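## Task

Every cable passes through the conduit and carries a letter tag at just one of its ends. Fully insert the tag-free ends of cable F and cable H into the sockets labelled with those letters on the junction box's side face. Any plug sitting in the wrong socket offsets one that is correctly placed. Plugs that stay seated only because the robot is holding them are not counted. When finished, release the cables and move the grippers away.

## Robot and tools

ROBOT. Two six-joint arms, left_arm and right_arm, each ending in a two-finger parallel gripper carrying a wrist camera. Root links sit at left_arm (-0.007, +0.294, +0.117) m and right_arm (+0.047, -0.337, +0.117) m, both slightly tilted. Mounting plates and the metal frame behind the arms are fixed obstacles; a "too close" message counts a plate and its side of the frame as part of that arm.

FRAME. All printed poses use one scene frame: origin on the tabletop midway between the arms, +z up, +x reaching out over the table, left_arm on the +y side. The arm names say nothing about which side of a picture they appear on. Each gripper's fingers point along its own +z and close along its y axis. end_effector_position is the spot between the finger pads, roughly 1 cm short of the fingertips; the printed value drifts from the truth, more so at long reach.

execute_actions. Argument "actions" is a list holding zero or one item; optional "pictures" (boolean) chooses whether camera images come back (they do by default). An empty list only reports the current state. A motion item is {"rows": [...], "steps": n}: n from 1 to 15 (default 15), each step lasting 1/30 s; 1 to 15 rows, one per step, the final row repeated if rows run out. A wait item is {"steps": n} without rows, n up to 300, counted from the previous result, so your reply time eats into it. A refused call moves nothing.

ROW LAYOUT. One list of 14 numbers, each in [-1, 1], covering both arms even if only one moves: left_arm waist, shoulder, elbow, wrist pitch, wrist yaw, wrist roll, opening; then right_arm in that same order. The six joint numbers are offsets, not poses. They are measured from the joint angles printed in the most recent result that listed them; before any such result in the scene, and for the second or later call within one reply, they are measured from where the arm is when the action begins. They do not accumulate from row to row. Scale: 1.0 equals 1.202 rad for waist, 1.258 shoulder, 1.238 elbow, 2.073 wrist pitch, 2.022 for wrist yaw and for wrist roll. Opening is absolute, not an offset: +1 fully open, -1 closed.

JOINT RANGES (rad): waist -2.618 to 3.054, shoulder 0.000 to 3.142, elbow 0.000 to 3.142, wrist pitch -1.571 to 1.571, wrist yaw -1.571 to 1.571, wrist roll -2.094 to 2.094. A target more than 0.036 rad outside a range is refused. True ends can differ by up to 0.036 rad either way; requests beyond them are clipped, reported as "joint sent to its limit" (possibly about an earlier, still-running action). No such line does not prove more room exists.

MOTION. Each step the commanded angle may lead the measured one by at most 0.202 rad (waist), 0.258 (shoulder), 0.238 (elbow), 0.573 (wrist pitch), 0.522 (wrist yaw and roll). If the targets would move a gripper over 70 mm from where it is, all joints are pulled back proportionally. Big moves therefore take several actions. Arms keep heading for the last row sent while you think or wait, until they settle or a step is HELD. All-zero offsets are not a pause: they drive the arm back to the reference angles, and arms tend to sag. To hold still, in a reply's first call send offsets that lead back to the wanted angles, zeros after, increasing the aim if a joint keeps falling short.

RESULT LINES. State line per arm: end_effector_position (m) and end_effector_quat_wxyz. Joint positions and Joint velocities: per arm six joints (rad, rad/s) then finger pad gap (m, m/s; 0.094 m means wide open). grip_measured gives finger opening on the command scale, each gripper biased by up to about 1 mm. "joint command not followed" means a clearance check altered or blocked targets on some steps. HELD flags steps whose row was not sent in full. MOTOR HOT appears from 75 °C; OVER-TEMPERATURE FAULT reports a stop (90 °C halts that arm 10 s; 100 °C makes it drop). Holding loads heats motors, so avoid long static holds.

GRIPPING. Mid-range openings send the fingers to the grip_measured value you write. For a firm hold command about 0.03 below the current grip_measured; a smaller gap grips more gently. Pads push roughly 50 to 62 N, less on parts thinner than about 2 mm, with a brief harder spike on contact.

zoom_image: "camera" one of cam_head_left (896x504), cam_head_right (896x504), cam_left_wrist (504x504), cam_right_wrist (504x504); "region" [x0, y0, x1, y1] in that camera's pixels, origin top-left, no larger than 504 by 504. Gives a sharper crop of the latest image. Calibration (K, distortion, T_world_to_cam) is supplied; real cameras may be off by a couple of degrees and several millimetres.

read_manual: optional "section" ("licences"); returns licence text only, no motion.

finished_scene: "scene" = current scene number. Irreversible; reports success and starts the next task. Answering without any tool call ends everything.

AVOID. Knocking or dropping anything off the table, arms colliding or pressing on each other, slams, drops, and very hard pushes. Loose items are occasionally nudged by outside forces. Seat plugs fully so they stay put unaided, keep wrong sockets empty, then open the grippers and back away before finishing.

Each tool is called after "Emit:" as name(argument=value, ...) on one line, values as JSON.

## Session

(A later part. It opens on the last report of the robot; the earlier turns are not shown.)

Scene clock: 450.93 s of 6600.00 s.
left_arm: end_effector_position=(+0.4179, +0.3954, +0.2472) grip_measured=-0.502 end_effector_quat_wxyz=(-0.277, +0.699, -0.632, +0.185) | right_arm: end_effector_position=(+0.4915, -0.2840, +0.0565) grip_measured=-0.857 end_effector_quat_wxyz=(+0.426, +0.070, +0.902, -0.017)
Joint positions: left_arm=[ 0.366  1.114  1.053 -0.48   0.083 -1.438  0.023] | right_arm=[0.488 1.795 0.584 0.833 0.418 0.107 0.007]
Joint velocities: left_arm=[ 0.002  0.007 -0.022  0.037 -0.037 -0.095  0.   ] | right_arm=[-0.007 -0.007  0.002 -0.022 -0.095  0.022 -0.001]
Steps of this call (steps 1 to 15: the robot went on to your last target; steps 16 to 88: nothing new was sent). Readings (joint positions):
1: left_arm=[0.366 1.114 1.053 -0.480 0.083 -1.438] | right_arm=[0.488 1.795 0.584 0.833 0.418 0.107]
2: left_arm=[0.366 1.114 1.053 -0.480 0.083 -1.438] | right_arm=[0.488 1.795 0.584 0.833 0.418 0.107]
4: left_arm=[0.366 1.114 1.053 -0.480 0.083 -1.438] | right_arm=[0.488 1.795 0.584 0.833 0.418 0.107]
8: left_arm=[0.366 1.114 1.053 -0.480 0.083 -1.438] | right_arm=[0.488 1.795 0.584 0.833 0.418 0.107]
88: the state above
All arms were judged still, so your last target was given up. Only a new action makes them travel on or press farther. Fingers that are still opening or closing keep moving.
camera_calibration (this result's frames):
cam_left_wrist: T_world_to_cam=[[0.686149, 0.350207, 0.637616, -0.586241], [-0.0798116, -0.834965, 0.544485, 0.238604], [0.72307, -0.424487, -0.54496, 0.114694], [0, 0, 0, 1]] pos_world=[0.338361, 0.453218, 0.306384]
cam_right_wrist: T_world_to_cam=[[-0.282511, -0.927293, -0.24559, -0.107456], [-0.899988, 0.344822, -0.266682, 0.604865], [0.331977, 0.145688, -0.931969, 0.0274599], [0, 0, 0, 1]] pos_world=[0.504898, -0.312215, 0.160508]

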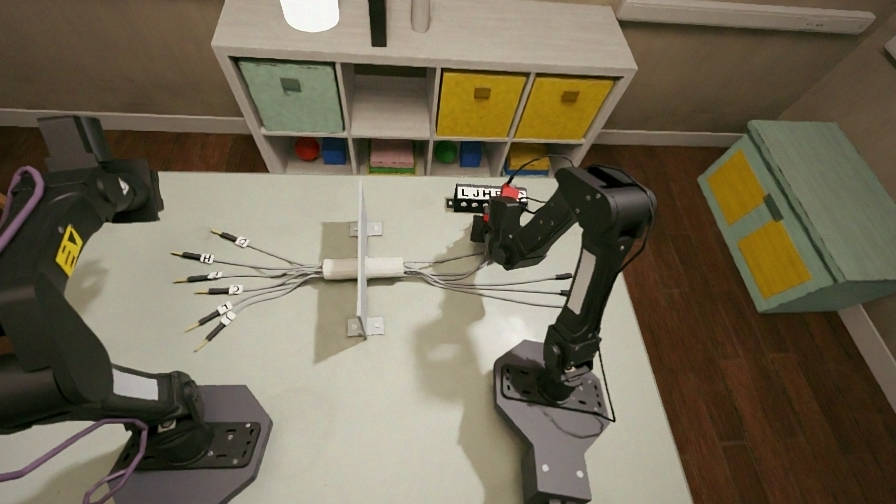

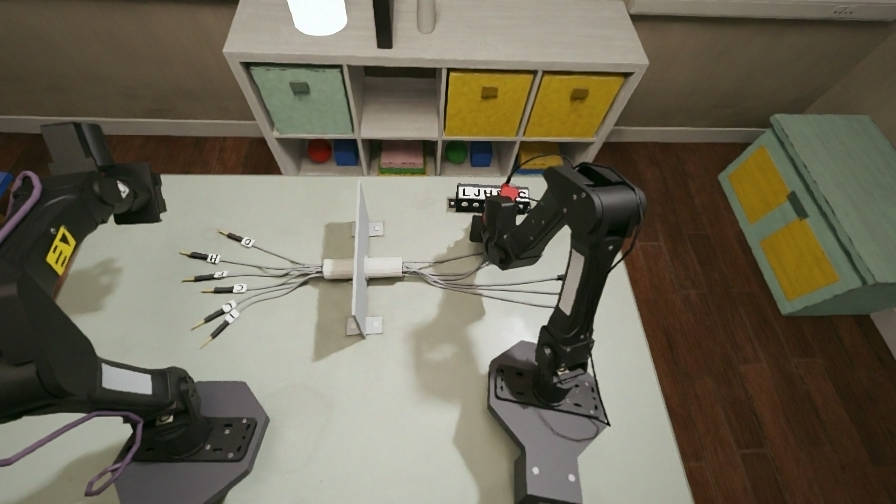

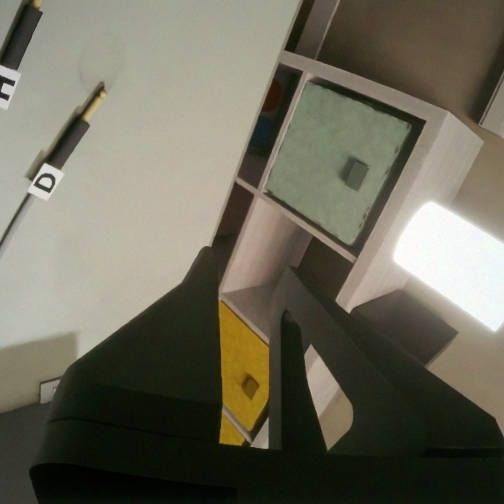

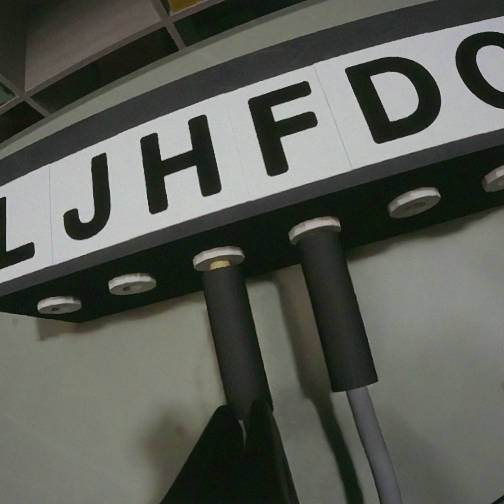

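Emit:
execute_actions(actions=[{"rows":[[0,0,0,0,0,0,-0.5,0,0,-0.035,0,0,0,-0.86]],"steps":8}], pictures=false)

Emit:
execute_actions(actions=[{"rows":[[0,0,0,0,0,0,-0.5,0,0.018,0,0,0,0,-0.87]],"steps":8}], pictures=false)

Emit:
execute_actions(actions=[{"rows":[[0,0,0,0,0,0,-0.5,0,0,0.02,0.01,0,0,-0.87],[0,0,0,0,0,0,-0.5,0,0,0.03,0.015,0,0,-0.87],[0,0,0,0,0,0,-0.5,0,0,0.04,0.02,0,0,-0.87],[0,0,0,0,0,0,-0.5,0,0,0.06,0.025,0,0,-0.87],[0,0,0,0,0,0,-0.5,0,-0.01,0.08,0.03,0,0,-0.87],[0,0,0,0,0,0,-0.5,0,-0.01,0.1,0.04,0,0,-0.87]],"steps":14}])

Scene clock: 452.30 s of 6600.00 s.
left_arm: end_effector_position=(+0.4179, +0.3954, +0.2472) grip_measured=-0.502 end_effector_quat_wxyz=(-0.277, +0.699, -0.632, +0.185) | right_arm: end_effector_position=(+0.4837, -0.2842, +0.0520) grip_measured=-0.857 end_effector_quat_wxyz=(+0.419, +0.066, +0.905, -0.016)
Joint positions: left_arm=[ 0.366  1.114  1.053 -0.48   0.083 -1.438  0.023] | right_arm=[0.488 1.795 0.561 0.841 0.414 0.107 0.007]
Joint velocities: left_arm=[ 0.022  0.002  0.012  0.022 -0.051  0.037  0.001] | right_arm=[-0.007  0.002  0.002 -0.095  0.051 -0.037 -0.002]
Steps of this call (steps 1 to 33: nothing new was sent; steps 34 to 41: all 8 steps of this action). Readings (joint positions):
34: left_arm=[0.366 1.114 1.053 -0.480 0.083 -1.438] | right_arm=[0.488 1.795 0.580 0.835 0.418 0.107]
35: left_arm=[0.366 1.114 1.053 -0.480 0.083 -1.438] | right_arm=[0.488 1.795 0.575 0.841 0.418 0.107]
37: left_arm=[0.366 1.114 1.053 -0.480 0.083 -1.438] | right_arm=[0.488 1.795 0.565 0.841 0.416 0.107]
41: the state above

Scene clock: 452.57 s of 6600.00 s.
left_arm: end_effector_position=(+0.4179, +0.3954, +0.2472) grip_measured=-0.502 end_effector_quat_wxyz=(-0.277, +0.699, -0.632, +0.185) | right_arm: end_effector_position=(+0.4837, -0.2841, +0.0520) grip_measured=-0.866 end_effector_quat_wxyz=(+0.419, +0.066, +0.905, -0.016)
Joint positions: left_arm=[ 0.366  1.114  1.053 -0.48   0.083 -1.438  0.023] | right_arm=[0.488 1.795 0.561 0.841 0.413 0.107 0.006]
Joint velocities: left_arm=[-0.002  0.012 -0.017  0.022  0.022  0.037  0.   ] | right_arm=[-0.022 -0.007 -0.022 -0.051  0.022 -0.007  0.   ]
Steps of this call (steps 1 to 8: all 8 steps of this action). Readings (joint positions):
1: left_arm=[0.366 1.114 1.053 -0.480 0.083 -1.438] | right_arm=[0.488 1.795 0.561 0.841 0.413 0.107]
2: left_arm=[0.366 1.114 1.053 -0.480 0.083 -1.438] | right_arm=[0.488 1.795 0.561 0.841 0.413 0.107]
4: left_arm=[0.366 1.114 1.053 -0.480 0.083 -1.438] | right_arm=[0.488 1.795 0.561 0.841 0.413 0.107]
8: the state above

Scene clock: 453.03 s of 6600.00 s.
left_arm: end_effector_position=(+0.4179, +0.3954, +0.2472) grip_measured=-0.502 end_effector_quat_wxyz=(-0.277, +0.699, -0.632, +0.185) | right_arm: end_effector_position=(+0.4987, -0.2845, +0.0615) grip_measured=-0.866 end_effector_quat_wxyz=(+0.433, +0.074, +0.898, -0.020)
Joint positions: left_arm=[ 0.366  1.114  1.053 -0.48   0.083 -1.438  0.023] | right_arm=[0.489 1.795 0.605 0.831 0.43  0.107 0.006]
Joint velocities: left_arm=[-0.017 -0.012 -0.002  0.007 -0.022 -0.007 -0.001] | right_arm=[-0.012 -0.007 -0.012  0.022  0.022 -0.022 -0.001]
Steps of this call (steps 1 to 14: all 14 steps of this action). Readings (joint positions):
1: left_arm=[0.366 1.114 1.053 -0.480 0.083 -1.438] | right_arm=[0.488 1.795 0.561 0.841 0.413 0.107]
2: left_arm=[0.366 1.114 1.053 -0.480 0.083 -1.438] | right_arm=[0.488 1.795 0.561 0.842 0.413 0.107]
4: left_arm=[0.366 1.114 1.053 -0.480 0.083 -1.438] | right_arm=[0.488 1.795 0.568 0.842 0.413 0.107]
8: left_arm=[0.366 1.114 1.053 -0.480 0.083 -1.438] | right_arm=[0.488 1.795 0.605 0.831 0.427 0.107]
14: the state above
camera_calibration (this result's frames):
cam_left_wrist: T_world_to_cam=[[0.686149, 0.350207, 0.637616, -0.586241], [-0.0798116, -0.834965, 0.544485, 0.238604], [0.72307, -0.424487, -0.54496, 0.114694], [0, 0, 0, 1]] pos_world=[0.338361, 0.453218, 0.306384]
cam_right_wrist: T_world_to_cam=[[-0.288933, -0.924647, -0.248082, -0.10061], [-0.891282, 0.354402, -0.282872, 0.612248], [0.349478, 0.13938, -0.92652, 0.0189929], [0, 0, 0, 1]] pos_world=[0.509978, -0.312657, 0.165826]

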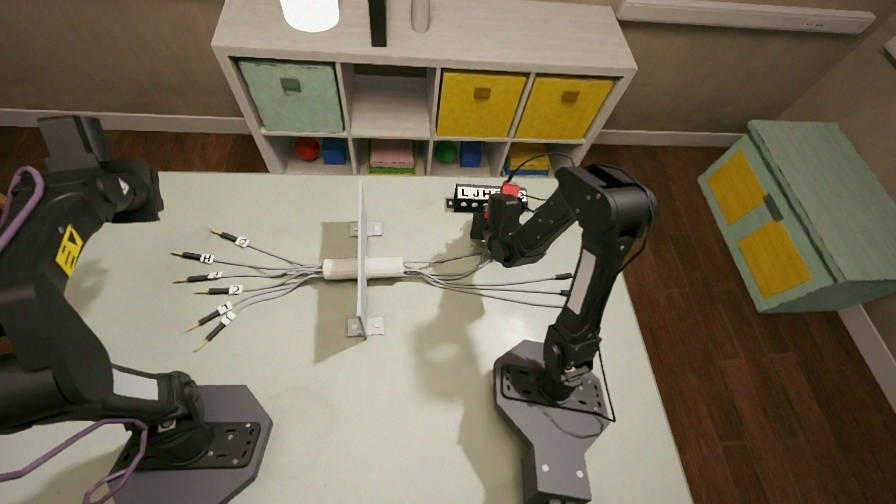

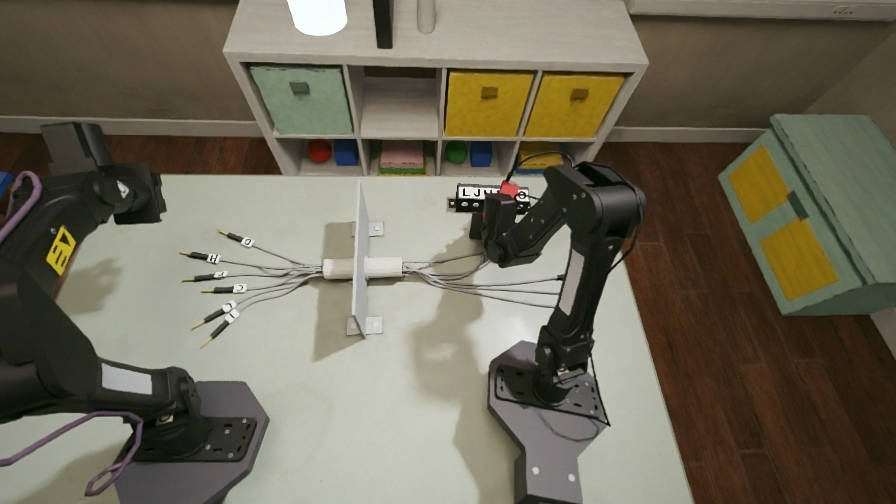

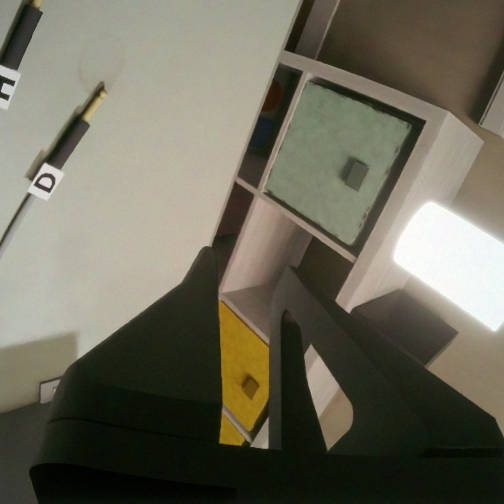

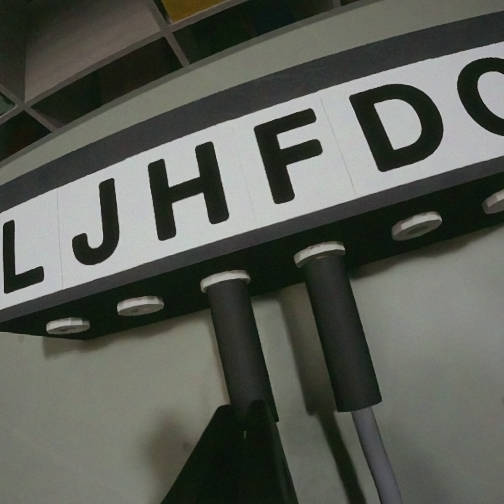

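Emit:
execute_actions(actions=[{"rows":[[0,0,0,0,0,0,-0.5,0,-0.03,-0.03,0,0,0,-0.6],[0,0,0,0,0,0,-0.5,0,-0.06,-0.06,0,0,0,-0.4],[0,0,0,0,0,0,-0.5,0,-0.1,-0.09,0,0,0,-0.4]],"steps":12}], pictures=false)

Emit:
execute_actions(actions=[{"steps":8}])

Scene clock: 454.13 s of 6600.00 s.
left_arm: end_effector_position=(+0.4179, +0.3954, +0.2472) grip_measured=-0.502 end_effector_quat_wxyz=(-0.277, +0.699, -0.632, +0.185) | right_arm: end_effector_position=(+0.4776, -0.2925, +0.0737) grip_measured=-0.403 end_effector_quat_wxyz=(+0.434, +0.074, +0.898, -0.019)
Joint positions: left_arm=[ 0.366  1.114  1.053 -0.48   0.083 -1.438  0.023] | right_arm=[0.489 1.695 0.508 0.829 0.429 0.107 0.028]
Joint velocities: left_arm=[ 0.012  0.007  0.002 -0.081 -0.007 -0.022 -0.001] | right_arm=[ 0.007 -0.007  0.002  0.066 -0.095  0.007 -0.001]
Steps of this call (steps 1 to 15: the robot went on to your last target; steps 16 to 21: nothing new was sent; steps 22 to 33: all 12 steps of this action). Readings (joint positions):
22: left_arm=[0.366 1.114 1.053 -0.480 0.083 -1.438] | right_arm=[0.489 1.793 0.599 0.829 0.430 0.107]
23: left_arm=[0.366 1.114 1.053 -0.480 0.083 -1.438] | right_arm=[0.489 1.786 0.590 0.829 0.430 0.107]
25: left_arm=[0.366 1.114 1.053 -0.480 0.083 -1.438] | right_arm=[0.489 1.743 0.544 0.829 0.428 0.107]
29: left_arm=[0.366 1.114 1.053 -0.480 0.083 -1.438] | right_arm=[0.489 1.695 0.508 0.829 0.429 0.107]
33: the state above

Scene clock: 454.40 s of 6600.00 s.
left_arm: end_effector_position=(+0.4179, +0.3954, +0.2472) grip_measured=-0.502 end_effector_quat_wxyz=(-0.277, +0.699, -0.632, +0.185) | right_arm: end_effector_position=(+0.4776, -0.2925, +0.0737) grip_measured=-0.403 end_effector_quat_wxyz=(+0.434, +0.074, +0.898, -0.019)
Joint positions: left_arm=[ 0.366  1.114  1.053 -0.48   0.083 -1.438  0.023] | right_arm=[0.489 1.695 0.508 0.829 0.429 0.107 0.028]
Joint velocities: left_arm=[ 0.012 -0.002 -0.007 -0.051 -0.051 -0.066  0.   ] | right_arm=[ 0.007  0.002 -0.022  0.007 -0.007  0.022  0.   ]
Steps of this call (steps 1 to 8: the robot went on to your last target). Readings (joint positions):
1: left_arm=[0.366 1.114 1.053 -0.480 0.083 -1.438] | right_arm=[0.489 1.695 0.508 0.829 0.429 0.107]
2: left_arm=[0.366 1.114 1.053 -0.480 0.083 -1.438] | right_arm=[0.489 1.695 0.508 0.829 0.429 0.107]
4: left_arm=[0.366 1.114 1.053 -0.480 0.083 -1.438] | right_arm=[0.489 1.695 0.508 0.829 0.429 0.107]
8: the state above
camera_calibration (this result's frames):
cam_left_wrist: T_world_to_cam=[[0.686149, 0.350207, 0.637616, -0.586241], [-0.0798116, -0.834965, 0.544485, 0.238604], [0.72307, -0.424487, -0.54496, 0.114694], [0, 0, 0, 1]] pos_world=[0.338361, 0.453218, 0.306384]
cam_right_wrist: T_world_to_cam=[[-0.288026, -0.924494, -0.249702, -0.111367], [-0.890941, 0.354299, -0.28407, 0.599584], [0.351091, 0.140651, -0.925717, 0.0382574], [0, 0, 0, 1]] pos_world=[0.488686, -0.320771, 0.177931]

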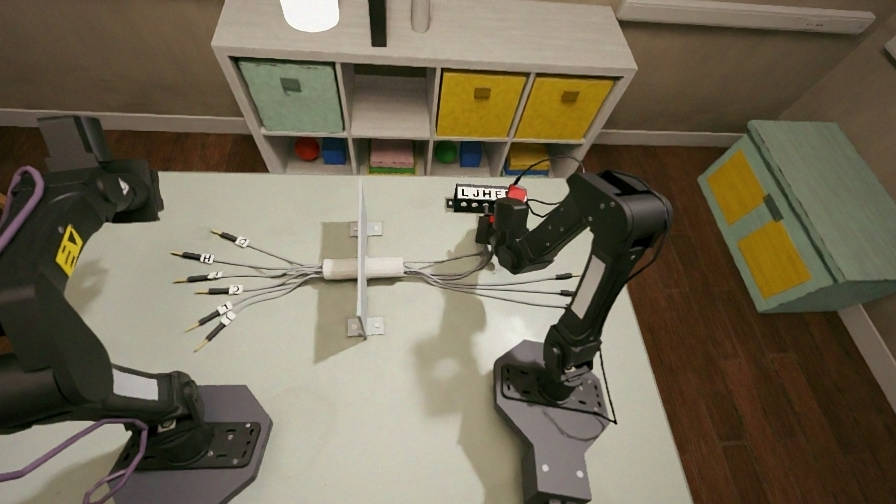

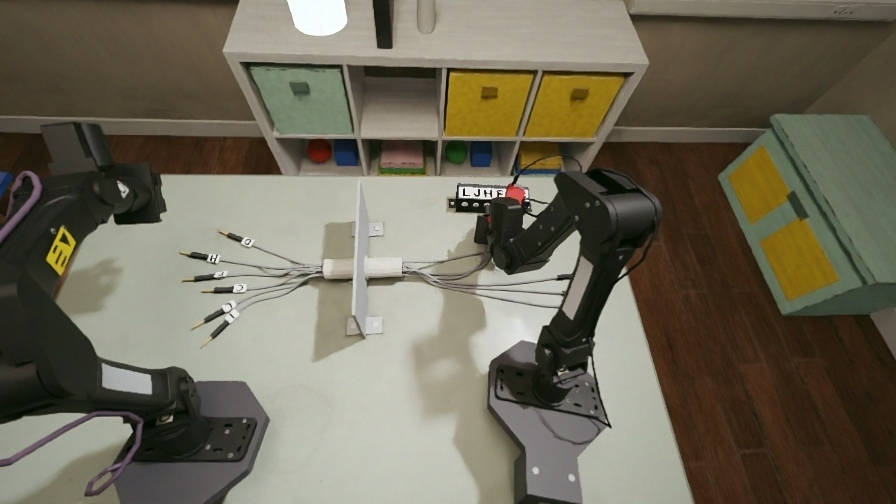

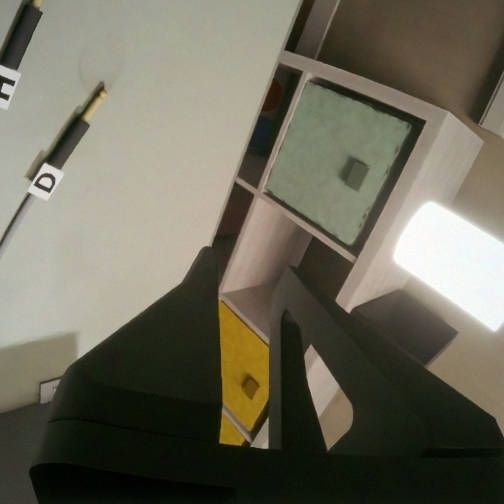

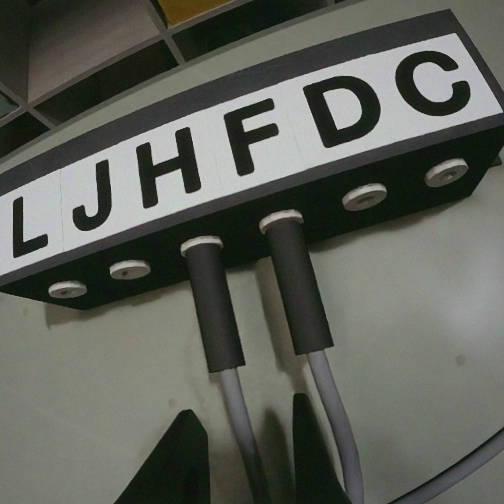

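Both seated. Lift clear.

Emit:
execute_actions(actions=[{"rows":[[0,0,0,0,0,0,-0.5,0,-0.05,0,0,0,0,-0.4],[0,0,0,0,0,0,-0.5,0,-0.1,0,0,0,0,-0.4],[0,0,0,0,0,0,-0.5,0,-0.18,0,0,0,0,-0.4],[0,0,0,0,0,0,-0.5,0,-0.25,0,0,0,0,-0.4]],"steps":15}], pictures=false)

Emit:
execute_actions(actions=[{"steps":8}])

Scene clock: 455.67 s of 6600.00 s.
left_arm: end_effector_position=(+0.4179, +0.3954, +0.2472) grip_measured=-0.502 end_effector_quat_wxyz=(-0.277, +0.699, -0.632, +0.185) | right_arm: end_effector_position=(+0.5076, -0.3116, +0.1960) grip_measured=-0.403 end_effector_quat_wxyz=(+0.563, +0.124, +0.817, +0.014)
Joint positions: left_arm=[ 0.366  1.114  1.053 -0.48   0.083 -1.438  0.023] | right_arm=[0.489 1.379 0.506 0.842 0.427 0.107 0.028]
Joint velocities: left_arm=[-0.007  0.002  0.002 -0.037  0.022  0.037 -0.   ] | right_arm=[ 0.002 -0.007  0.002 -0.066  0.037 -0.051 -0.001]
Steps of this call (steps 1 to 15: the robot went on to your last target; steps 16 to 23: nothing new was sent; steps 24 to 38: all 15 steps of this action). Readings (joint positions):
24: left_arm=[0.366 1.114 1.053 -0.480 0.083 -1.438] | right_arm=[0.489 1.692 0.508 0.828 0.429 0.107]
25: left_arm=[0.366 1.114 1.053 -0.480 0.083 -1.438] | right_arm=[0.489 1.679 0.508 0.820 0.429 0.107]
27: left_arm=[0.366 1.114 1.053 -0.480 0.083 -1.438] | right_arm=[0.489 1.598 0.506 0.791 0.427 0.107]
31: left_arm=[0.366 1.114 1.053 -0.480 0.083 -1.438] | right_arm=[0.489 1.404 0.506 0.828 0.427 0.107]
38: the state above

Scene clock: 455.93 s of 6600.00 s.
left_arm: end_effector_position=(+0.4179, +0.3954, +0.2472) grip_measured=-0.502 end_effector_quat_wxyz=(-0.277, +0.699, -0.632, +0.185) | right_arm: end_effector_position=(+0.5074, -0.3115, +0.1955) grip_measured=-0.403 end_effector_quat_wxyz=(+0.562, +0.124, +0.818, +0.014)
Joint positions: left_arm=[ 0.366  1.114  1.053 -0.48   0.083 -1.438  0.023] | right_arm=[0.489 1.379 0.506 0.84  0.427 0.107 0.028]
Joint velocities: left_arm=[-0.007  0.012 -0.012 -0.037  0.022 -0.007  0.   ] | right_arm=[-0.007  0.017  0.002 -0.037 -0.051  0.022 -0.   ]
Steps of this call (steps 1 to 8: the robot went on to your last target). Readings (joint positions):
1: left_arm=[0.366 1.114 1.053 -0.480 0.083 -1.438] | right_arm=[0.489 1.379 0.506 0.841 0.427 0.107]
2: left_arm=[0.366 1.114 1.053 -0.480 0.083 -1.438] | right_arm=[0.489 1.379 0.506 0.841 0.427 0.107]
4: left_arm=[0.366 1.114 1.053 -0.480 0.083 -1.438] | right_arm=[0.489 1.379 0.506 0.840 0.427 0.107]
8: the state above
camera_calibration (this result's frames):
cam_left_wrist: T_world_to_cam=[[0.686149, 0.350207, 0.637616, -0.586241], [-0.0798116, -0.834965, 0.544485, 0.238604], [0.72307, -0.424487, -0.54496, 0.114694], [0, 0, 0, 1]] pos_world=[0.338361, 0.453218, 0.306384]
cam_right_wrist: T_world_to_cam=[[-0.247247, -0.879778, -0.406028, -0.0660966], [-0.742097, 0.44137, -0.504464, 0.662198], [0.623025, 0.176585, -0.762009, -0.0155796], [0, 0, 0, 1]] pos_world=[0.484779, -0.347673, 0.295346]

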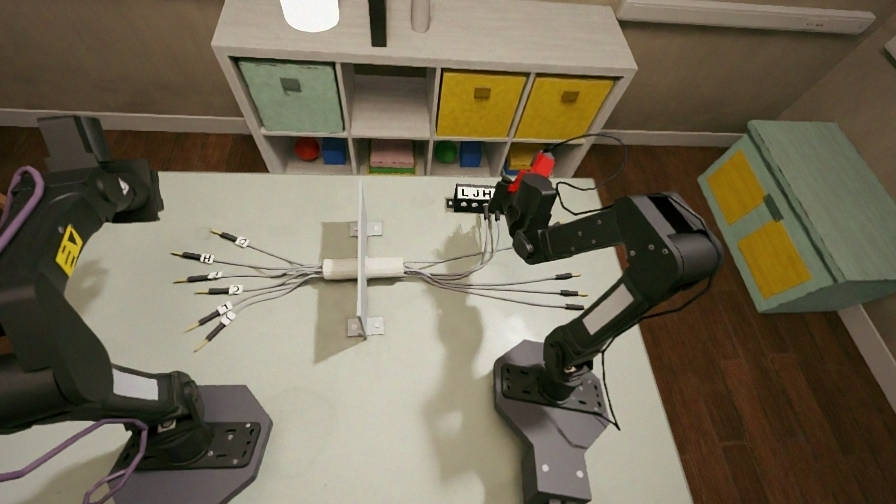

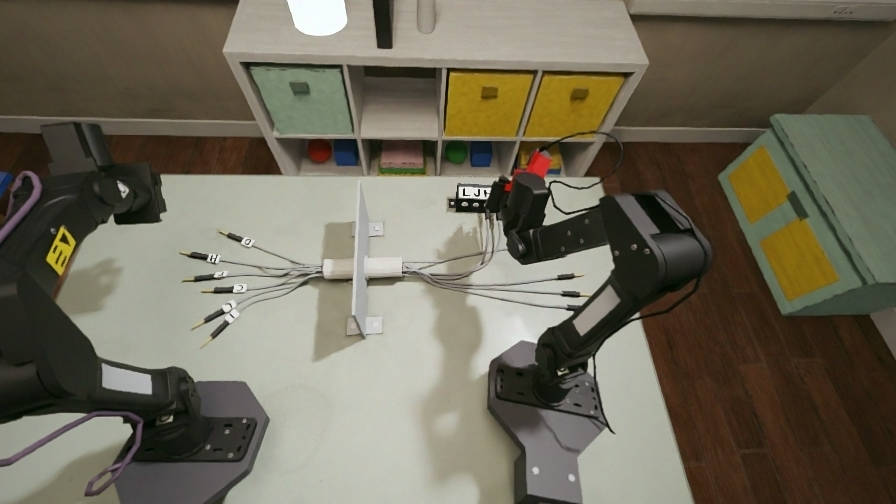

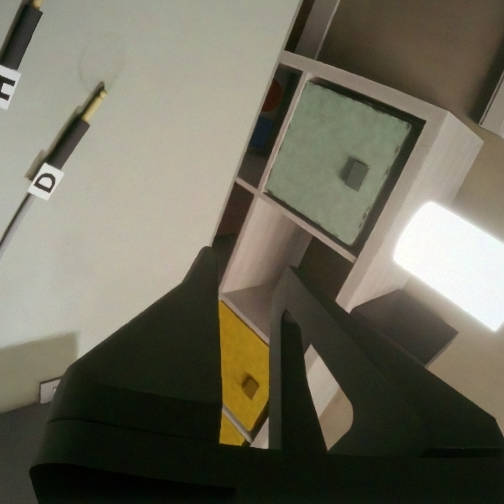

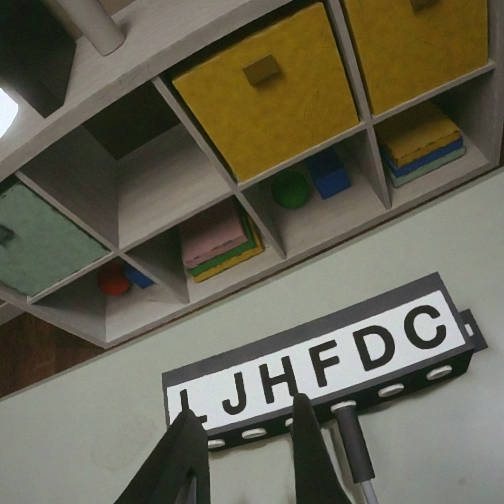

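Emit:
finished_scene(scene=1)

The scene is finished: the task was done.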